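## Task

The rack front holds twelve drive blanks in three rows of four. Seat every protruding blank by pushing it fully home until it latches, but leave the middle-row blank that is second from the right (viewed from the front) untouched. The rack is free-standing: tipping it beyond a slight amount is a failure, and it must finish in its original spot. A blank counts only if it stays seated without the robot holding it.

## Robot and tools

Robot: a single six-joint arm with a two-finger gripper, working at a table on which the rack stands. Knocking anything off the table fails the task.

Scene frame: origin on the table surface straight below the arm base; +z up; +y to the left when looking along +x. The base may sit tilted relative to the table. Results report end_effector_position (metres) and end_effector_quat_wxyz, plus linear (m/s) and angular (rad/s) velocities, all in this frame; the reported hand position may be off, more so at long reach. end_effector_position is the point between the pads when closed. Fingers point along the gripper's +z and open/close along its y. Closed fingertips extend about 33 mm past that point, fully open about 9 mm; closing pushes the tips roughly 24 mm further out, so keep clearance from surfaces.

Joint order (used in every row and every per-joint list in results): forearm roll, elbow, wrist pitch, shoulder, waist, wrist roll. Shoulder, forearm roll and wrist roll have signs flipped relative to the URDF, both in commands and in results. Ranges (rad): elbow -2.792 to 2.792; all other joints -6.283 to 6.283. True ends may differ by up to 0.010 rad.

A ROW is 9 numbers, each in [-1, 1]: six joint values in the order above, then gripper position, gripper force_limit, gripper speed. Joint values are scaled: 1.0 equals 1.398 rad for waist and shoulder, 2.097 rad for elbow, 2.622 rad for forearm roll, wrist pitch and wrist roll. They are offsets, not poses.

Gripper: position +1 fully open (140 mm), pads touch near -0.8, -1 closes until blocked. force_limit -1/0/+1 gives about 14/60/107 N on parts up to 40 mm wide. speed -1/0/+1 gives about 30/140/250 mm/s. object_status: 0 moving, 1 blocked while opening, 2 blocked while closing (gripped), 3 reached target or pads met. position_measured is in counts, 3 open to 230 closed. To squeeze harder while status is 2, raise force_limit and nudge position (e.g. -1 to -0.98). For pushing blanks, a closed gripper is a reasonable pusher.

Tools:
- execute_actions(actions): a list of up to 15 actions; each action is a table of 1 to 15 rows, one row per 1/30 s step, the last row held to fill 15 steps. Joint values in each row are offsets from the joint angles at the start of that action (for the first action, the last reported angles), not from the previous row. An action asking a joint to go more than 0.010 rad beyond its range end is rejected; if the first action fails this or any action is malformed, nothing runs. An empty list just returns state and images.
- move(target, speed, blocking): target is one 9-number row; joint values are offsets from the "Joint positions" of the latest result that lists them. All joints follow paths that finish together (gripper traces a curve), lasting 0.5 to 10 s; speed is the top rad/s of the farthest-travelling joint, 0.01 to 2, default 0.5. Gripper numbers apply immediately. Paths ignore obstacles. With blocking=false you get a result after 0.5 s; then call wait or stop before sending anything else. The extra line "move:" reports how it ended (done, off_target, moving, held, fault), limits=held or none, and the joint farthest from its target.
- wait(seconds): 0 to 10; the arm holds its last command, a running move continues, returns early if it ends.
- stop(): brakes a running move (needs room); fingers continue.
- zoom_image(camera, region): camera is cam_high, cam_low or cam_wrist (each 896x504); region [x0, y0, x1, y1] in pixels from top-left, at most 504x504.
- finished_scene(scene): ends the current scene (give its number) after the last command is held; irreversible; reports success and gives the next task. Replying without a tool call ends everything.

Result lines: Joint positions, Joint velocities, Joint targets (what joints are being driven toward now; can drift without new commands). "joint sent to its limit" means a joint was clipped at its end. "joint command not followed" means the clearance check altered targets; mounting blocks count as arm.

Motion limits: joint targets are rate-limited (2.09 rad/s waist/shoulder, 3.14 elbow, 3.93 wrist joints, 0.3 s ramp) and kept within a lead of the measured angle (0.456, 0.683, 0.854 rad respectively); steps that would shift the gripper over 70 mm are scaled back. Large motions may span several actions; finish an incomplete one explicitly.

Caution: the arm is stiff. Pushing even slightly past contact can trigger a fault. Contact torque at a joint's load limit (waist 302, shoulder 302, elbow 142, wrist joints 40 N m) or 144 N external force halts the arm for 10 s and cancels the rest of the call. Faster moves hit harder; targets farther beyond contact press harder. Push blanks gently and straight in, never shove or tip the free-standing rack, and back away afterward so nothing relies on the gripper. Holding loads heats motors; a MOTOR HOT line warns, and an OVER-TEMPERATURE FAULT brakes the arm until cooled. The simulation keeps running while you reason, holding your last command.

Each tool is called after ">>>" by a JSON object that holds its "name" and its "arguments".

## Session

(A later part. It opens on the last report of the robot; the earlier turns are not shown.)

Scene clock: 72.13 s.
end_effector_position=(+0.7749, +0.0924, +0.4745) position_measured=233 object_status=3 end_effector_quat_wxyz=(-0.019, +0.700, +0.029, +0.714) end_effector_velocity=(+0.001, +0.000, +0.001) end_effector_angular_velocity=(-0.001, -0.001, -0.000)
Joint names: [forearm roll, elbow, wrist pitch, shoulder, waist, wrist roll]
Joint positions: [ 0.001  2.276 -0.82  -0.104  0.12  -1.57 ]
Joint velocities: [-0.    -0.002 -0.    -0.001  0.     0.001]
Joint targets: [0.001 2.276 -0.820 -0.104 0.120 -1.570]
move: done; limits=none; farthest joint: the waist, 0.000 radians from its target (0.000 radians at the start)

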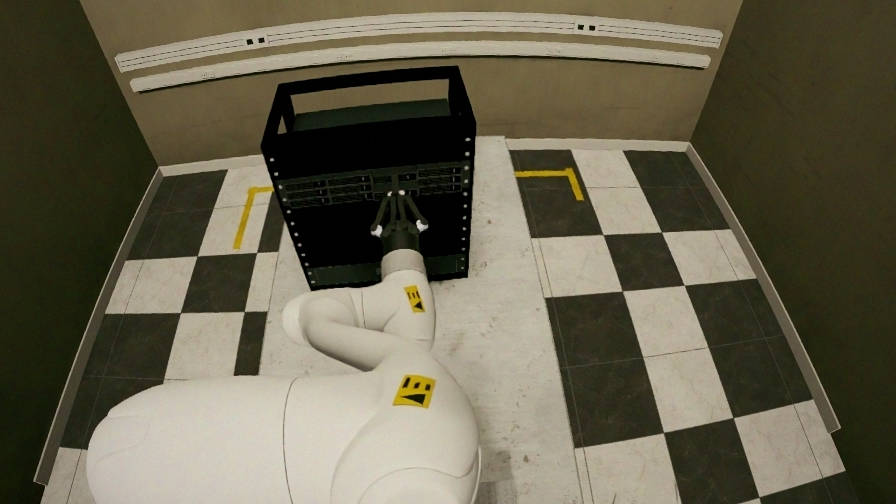

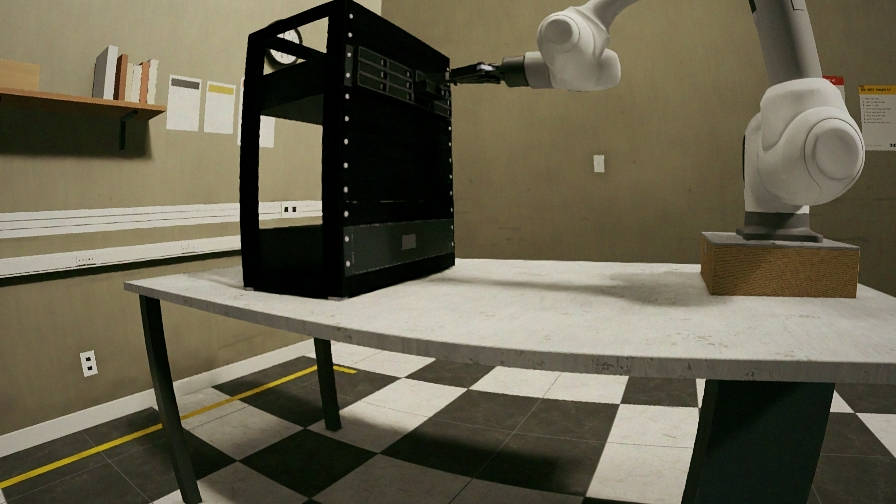

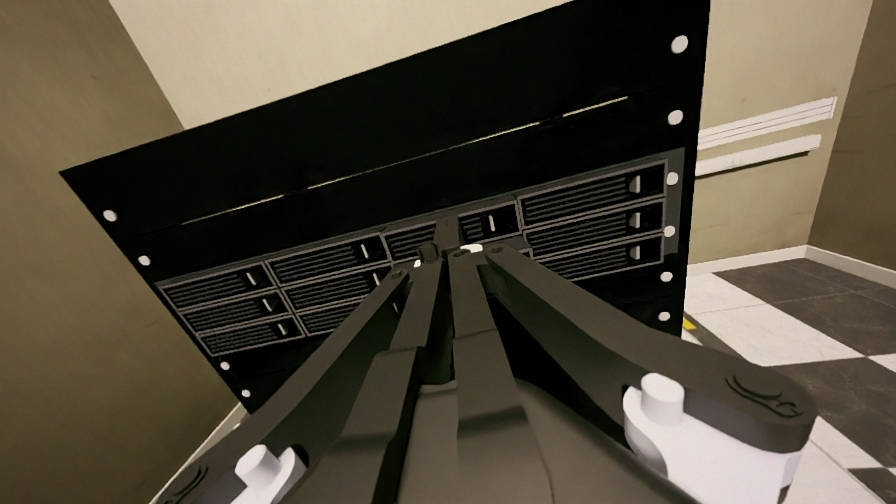

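>>> {"name": "move", "arguments": {"target": [0,-0.0073,0.0008,-0.0094,0,0,-1,0,0], "speed": 0.012}}

>>> {"name": "zoom_image", "arguments": {"camera": "cam_low", "region": [400, 55, 500, 120]}}

>>> {"name": "move", "arguments": {"target": [0,0.05,-0.004,0.066,0,0,-1,0,0], "speed": 0.25}}

>>> {"name": "zoom_image", "arguments": {"camera": "cam_low", "region": [345, 40, 475, 120]}}

>>> {"name": "zoom_image", "arguments": {"camera": "cam_high", "region": [270, 150, 480, 220]}}

Scene clock: 78.17 s.
end_effector_position=(+0.7838, +0.0930, +0.4745) position_measured=233 object_status=3 end_effector_quat_wxyz=(-0.019, +0.700, +0.029, +0.714) end_effector_velocity=(+0.000, +0.000, -0.001) end_effector_angular_velocity=(-0.000, +0.001, +0.000)
Joint names: [forearm roll, elbow, wrist pitch, shoulder, waist, wrist roll]
Joint positions: [ 0.001  2.261 -0.818 -0.117  0.12  -1.57 ]
Joint velocities: [-0.    -0.     0.001 -0.001  0.     0.001]
Joint targets: [0.001 2.261 -0.818 -0.117 0.120 -1.570]
move: done; limits=none; farthest joint: the waist, 0.000 radians from its target (0.000 radians at the start)

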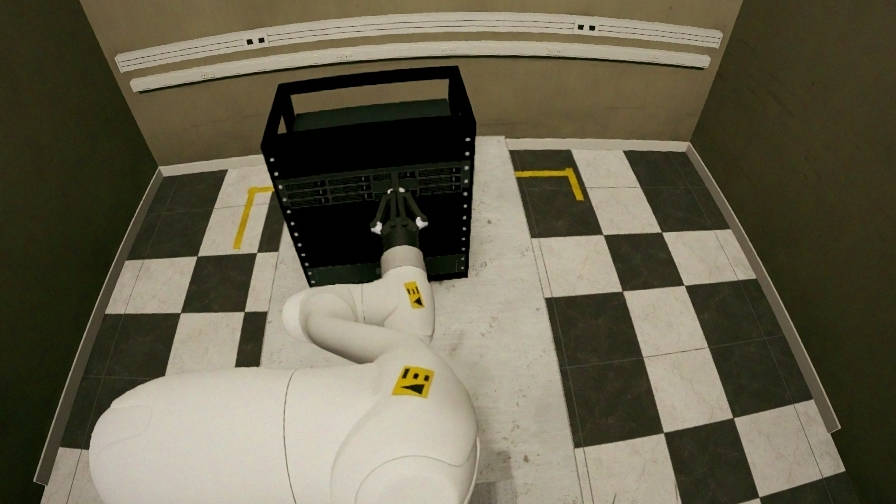

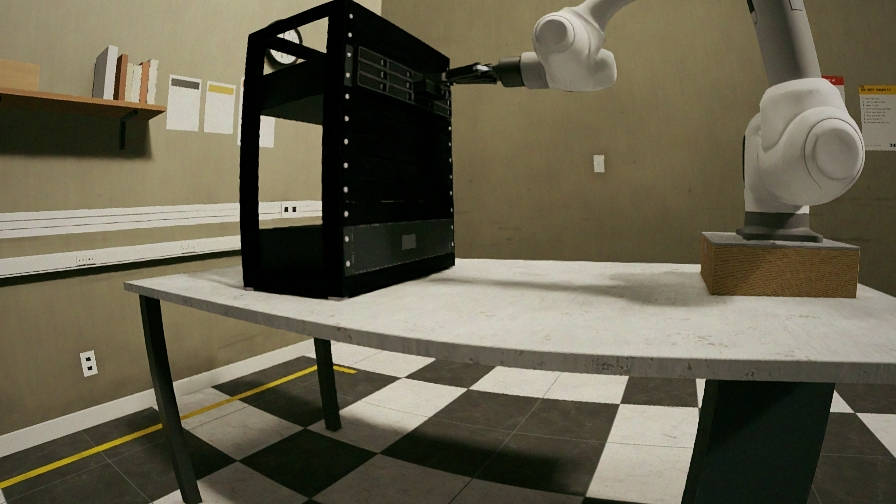

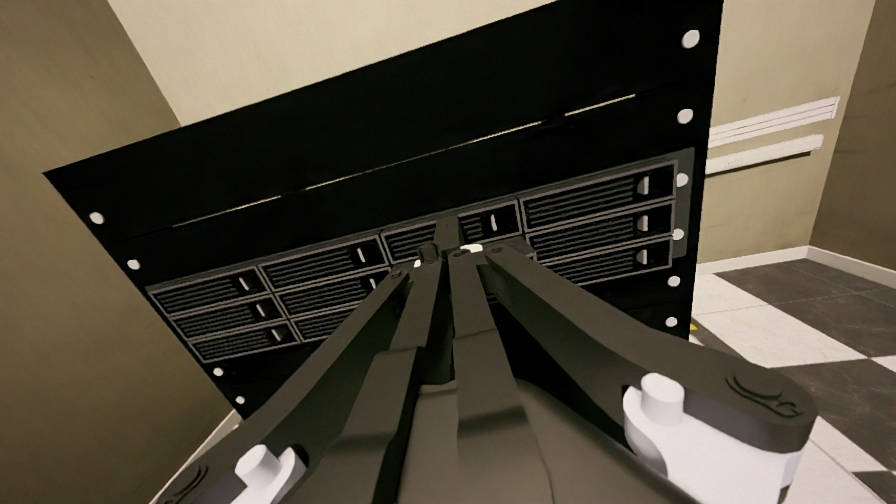

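Region (400, 55, 500, 120) of cam_low's 896x504 image, scaled by 5.040, with more detail than that image has; it fills the top 328 rows of this view, and the rest is white.

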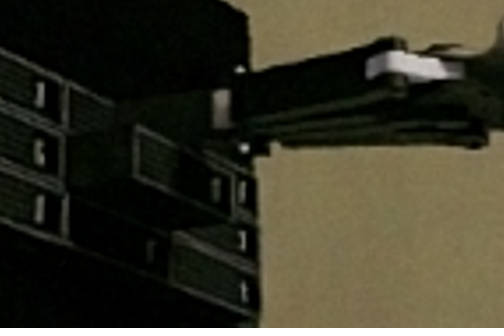

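Scene clock: 79.03 s.
end_effector_position=(+0.7219, +0.0888, +0.4725) position_measured=233 object_status=3 end_effector_quat_wxyz=(-0.019, +0.700, +0.029, +0.713) end_effector_velocity=(+0.000, +0.000, +0.001) end_effector_angular_velocity=(+0.001, -0.002, +0.000)
Joint names: [forearm roll, elbow, wrist pitch, shoulder, waist, wrist roll]
Joint positions: [ 0.001  2.366 -0.828 -0.025  0.12  -1.57 ]
Joint velocities: [ 0.    -0.001 -0.     0.001  0.    -0.001]
Joint targets: [0.001 2.366 -0.828 -0.025 0.120 -1.570]
move: done; limits=none; farthest joint: the waist, 0.000 radians from its target (0.000 radians at the start)

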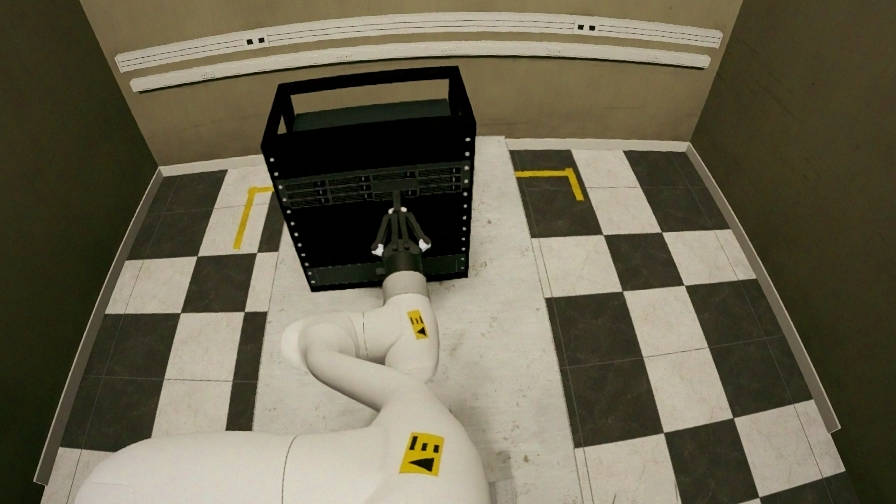

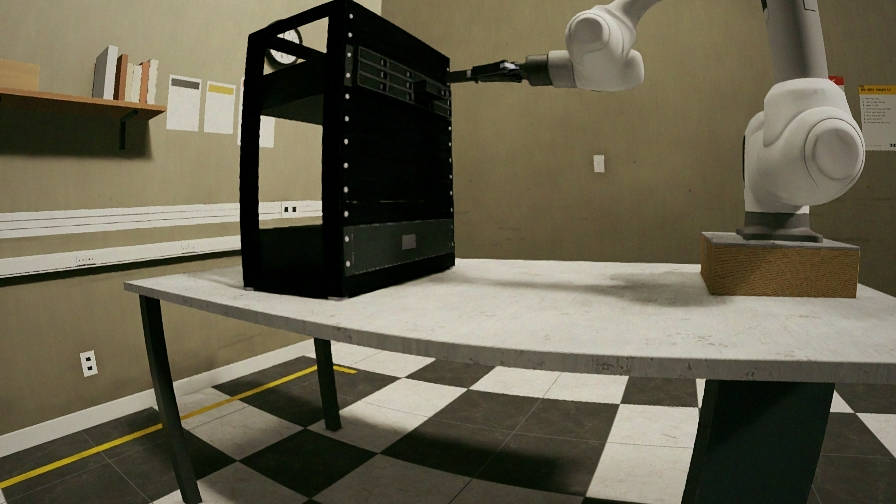

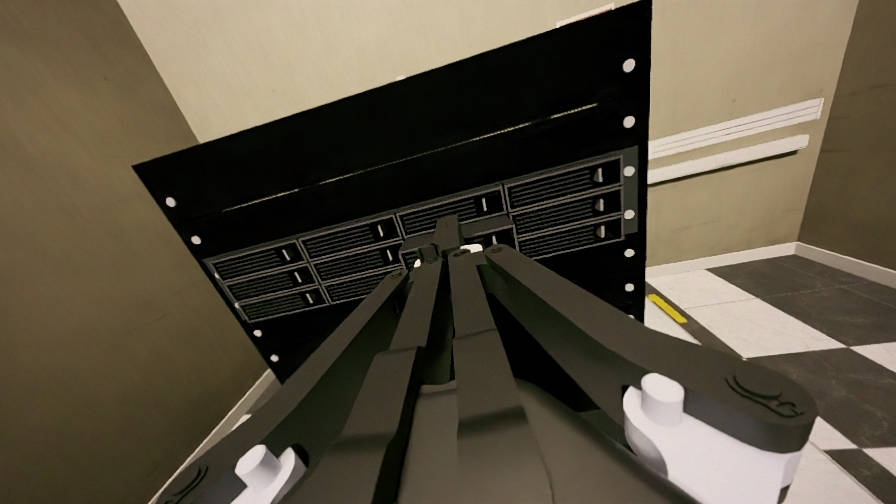

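Region (345, 40, 475, 120) of cam_low's 896x504 image, scaled by 3.877, with more detail than that image has; it fills the top 310 rows of this view, and the rest is white.

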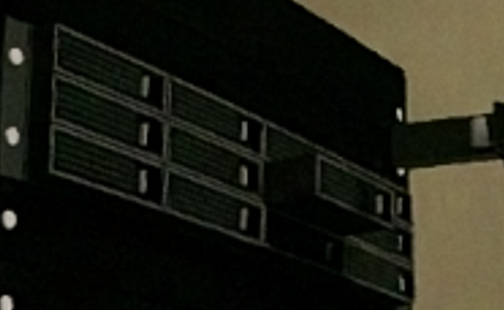

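Region (270, 150, 480, 220) of cam_high's 896x504 image, scaled by 2.400, with more detail than that image has.

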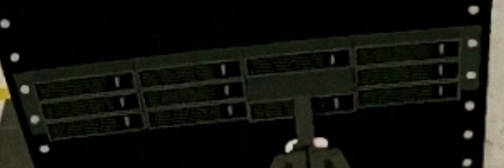

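>>> {"name": "move", "arguments": {"target": [0,-0.048,0.004,-0.0635,0,0,-1,0,0], "speed": 0.12}}

>>> {"name": "move", "arguments": {"target": [0,-0.0042,0,-0.0052,0,0,-1,0,0], "speed": 0.012}}

>>> {"name": "zoom_image", "arguments": {"camera": "cam_low", "region": [400, 55, 500, 120]}}

>>> {"name": "move", "arguments": {"target": [0,0.05,-0.004,0.065,0,0,-1,0,0], "speed": 0.25}}

>>> {"name": "zoom_image", "arguments": {"camera": "cam_low", "region": [400, 55, 500, 120]}}

Scene clock: 84.53 s.
end_effector_position=(+0.7814, +0.0928, +0.4742) position_measured=233 object_status=3 end_effector_quat_wxyz=(-0.019, +0.700, +0.029, +0.713) end_effector_velocity=(+0.001, +0.000, +0.001) end_effector_angular_velocity=(-0.001, -0.002, +0.001)
Joint names: [forearm roll, elbow, wrist pitch, shoulder, waist, wrist roll]
Joint positions: [ 0.001  2.265 -0.818 -0.114  0.12  -1.57 ]
Joint velocities: [ 0.001 -0.003 -0.    -0.001  0.     0.001]
Joint targets: [0.001 2.265 -0.818 -0.114 0.120 -1.570]
move: done; limits=none; farthest joint: the waist, 0.000 radians from its target (0.000 radians at the start)

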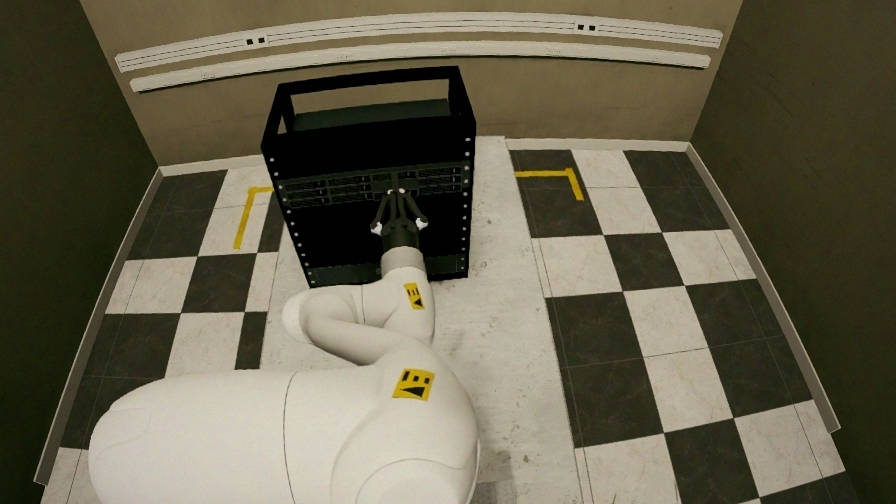

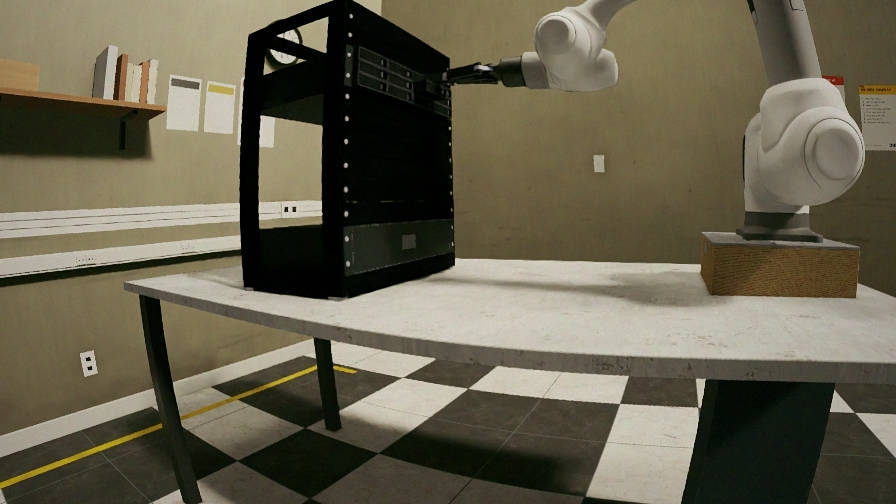

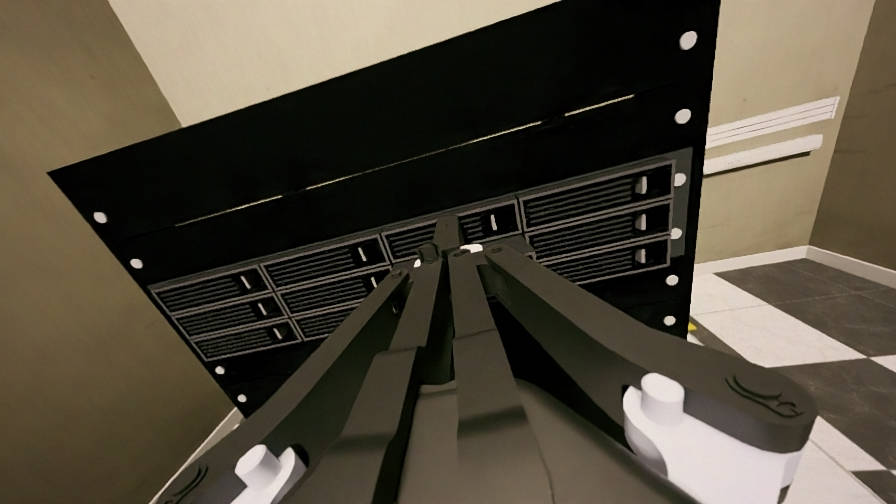

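Scene clock: 85.50 s.
end_effector_position=(+0.7864, +0.0932, +0.4750) position_measured=233 object_status=3 end_effector_quat_wxyz=(-0.019, +0.699, +0.029, +0.714) end_effector_velocity=(+0.000, +0.000, -0.001) end_effector_angular_velocity=(-0.002, +0.000, +0.001)
Joint names: [forearm roll, elbow, wrist pitch, shoulder, waist, wrist roll]
Joint positions: [ 0.001  2.256 -0.818 -0.121  0.12  -1.57 ]
Joint velocities: [ 0.001 -0.    -0.001 -0.001 -0.     0.001]
Joint targets: [0.001 2.256 -0.818 -0.121 0.120 -1.570]
move: done; limits=none; farthest joint: the shoulder, 0.001 radians from its target (0.008 radians at the start)

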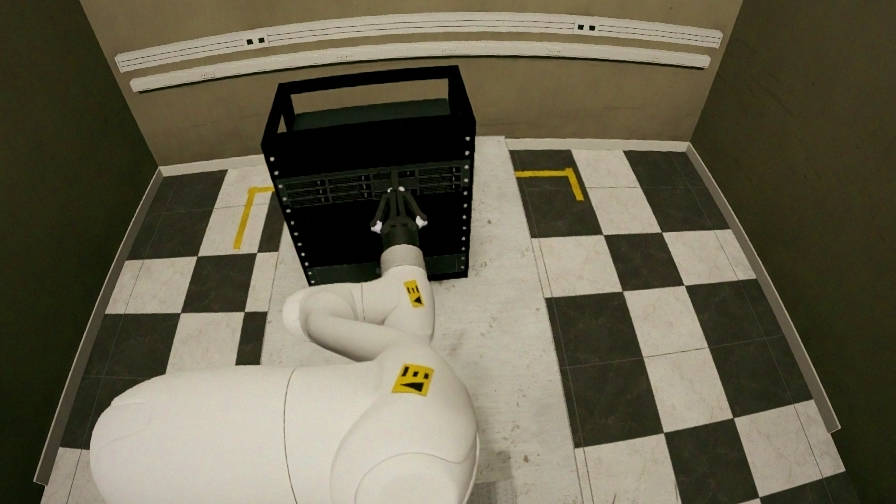

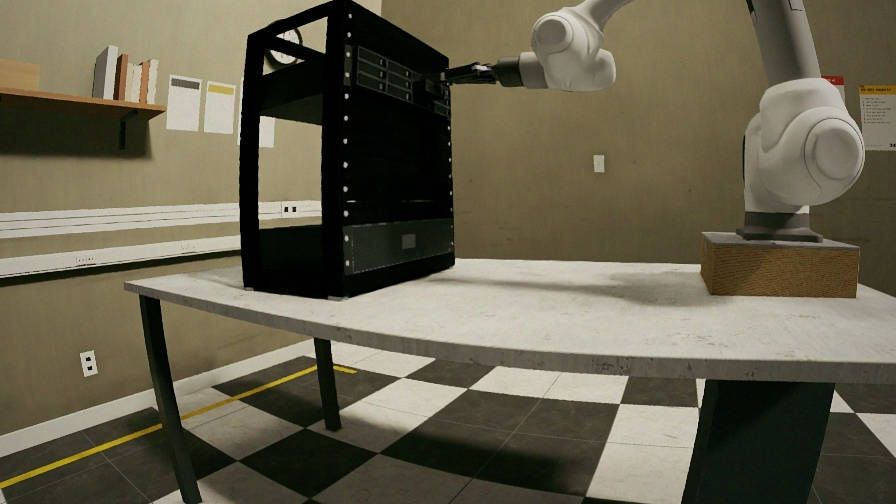

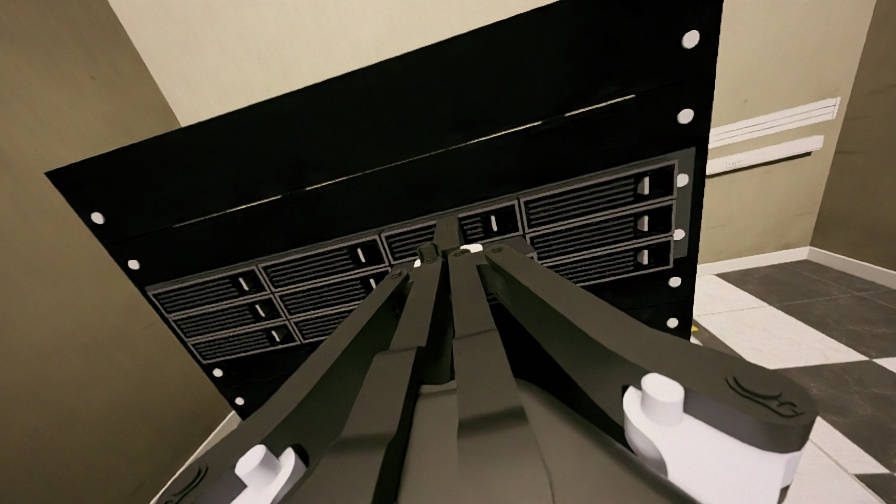

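Region (400, 55, 500, 120) of cam_low's 896x504 image, scaled by 5.040, with more detail than that image has; it fills the top 328 rows of this view, and the rest is white.

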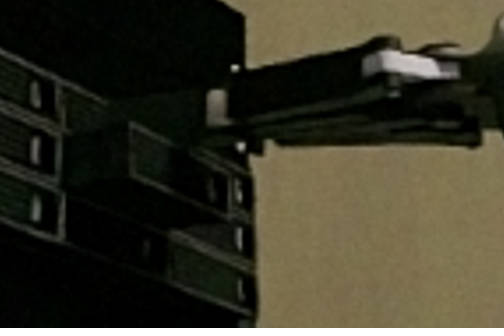

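Scene clock: 86.37 s.
end_effector_position=(+0.7248, +0.0890, +0.4721) position_measured=233 object_status=3 end_effector_quat_wxyz=(-0.019, +0.701, +0.029, +0.713) end_effector_velocity=(+0.000, +0.000, +0.000) end_effector_angular_velocity=(-0.001, -0.001, +0.000)
Joint names: [forearm roll, elbow, wrist pitch, shoulder, waist, wrist roll]
Joint positions: [ 0.001  2.361 -0.828 -0.03   0.12  -1.57 ]
Joint velocities: [ 0.    -0.    -0.    -0.    -0.     0.001]
Joint targets: [0.001 2.361 -0.828 -0.030 0.120 -1.570]
move: done; limits=none; farthest joint: the waist, 0.000 radians from its target (0.000 radians at the start)

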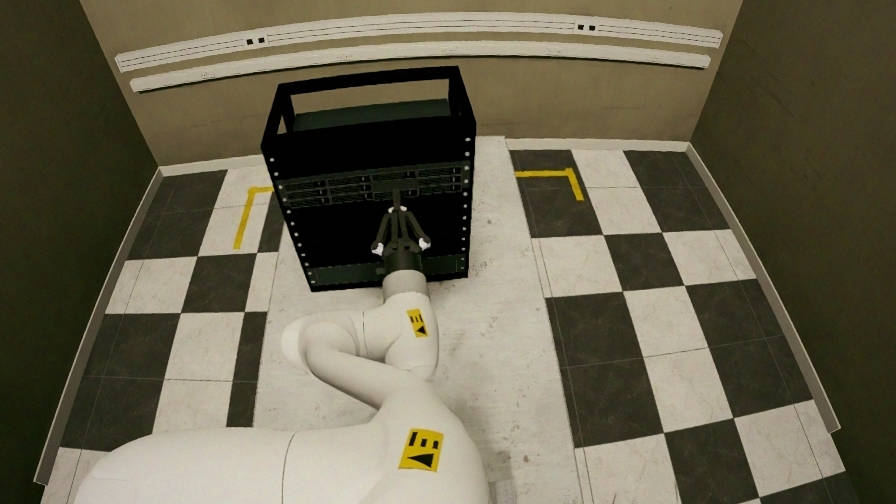

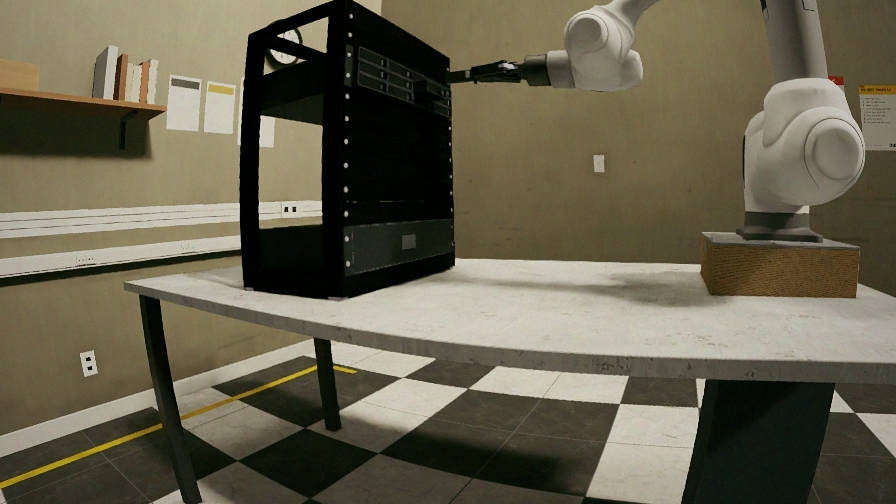

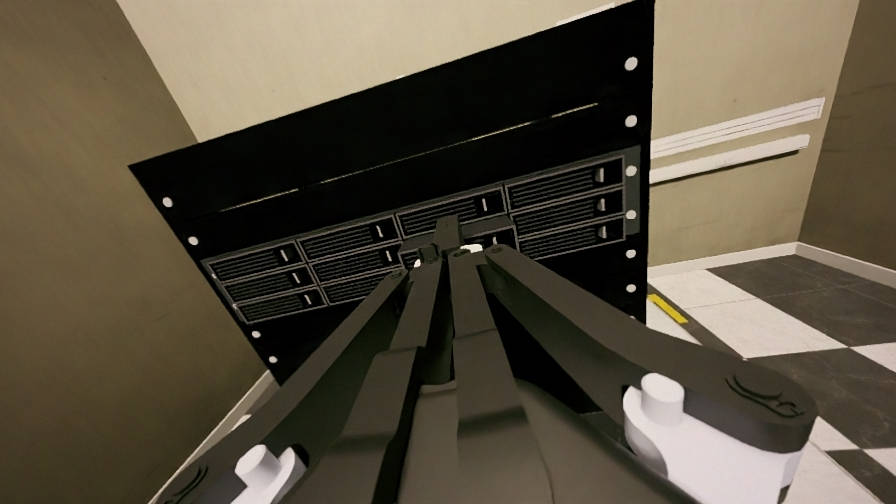

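Region (400, 55, 500, 120) of cam_low's 896x504 image, scaled by 5.040, with more detail than that image has; it fills the top 328 rows of this view, and the rest is white.

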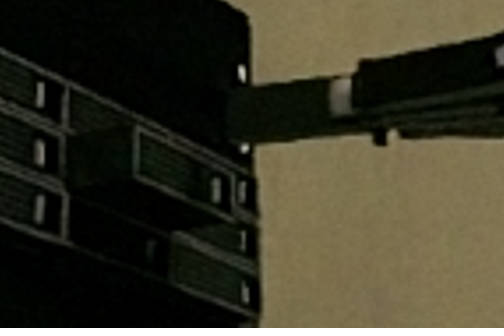

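>>> {"name": "finished_scene", "arguments": {"scene": 2}}

The scene is finished: the task was done.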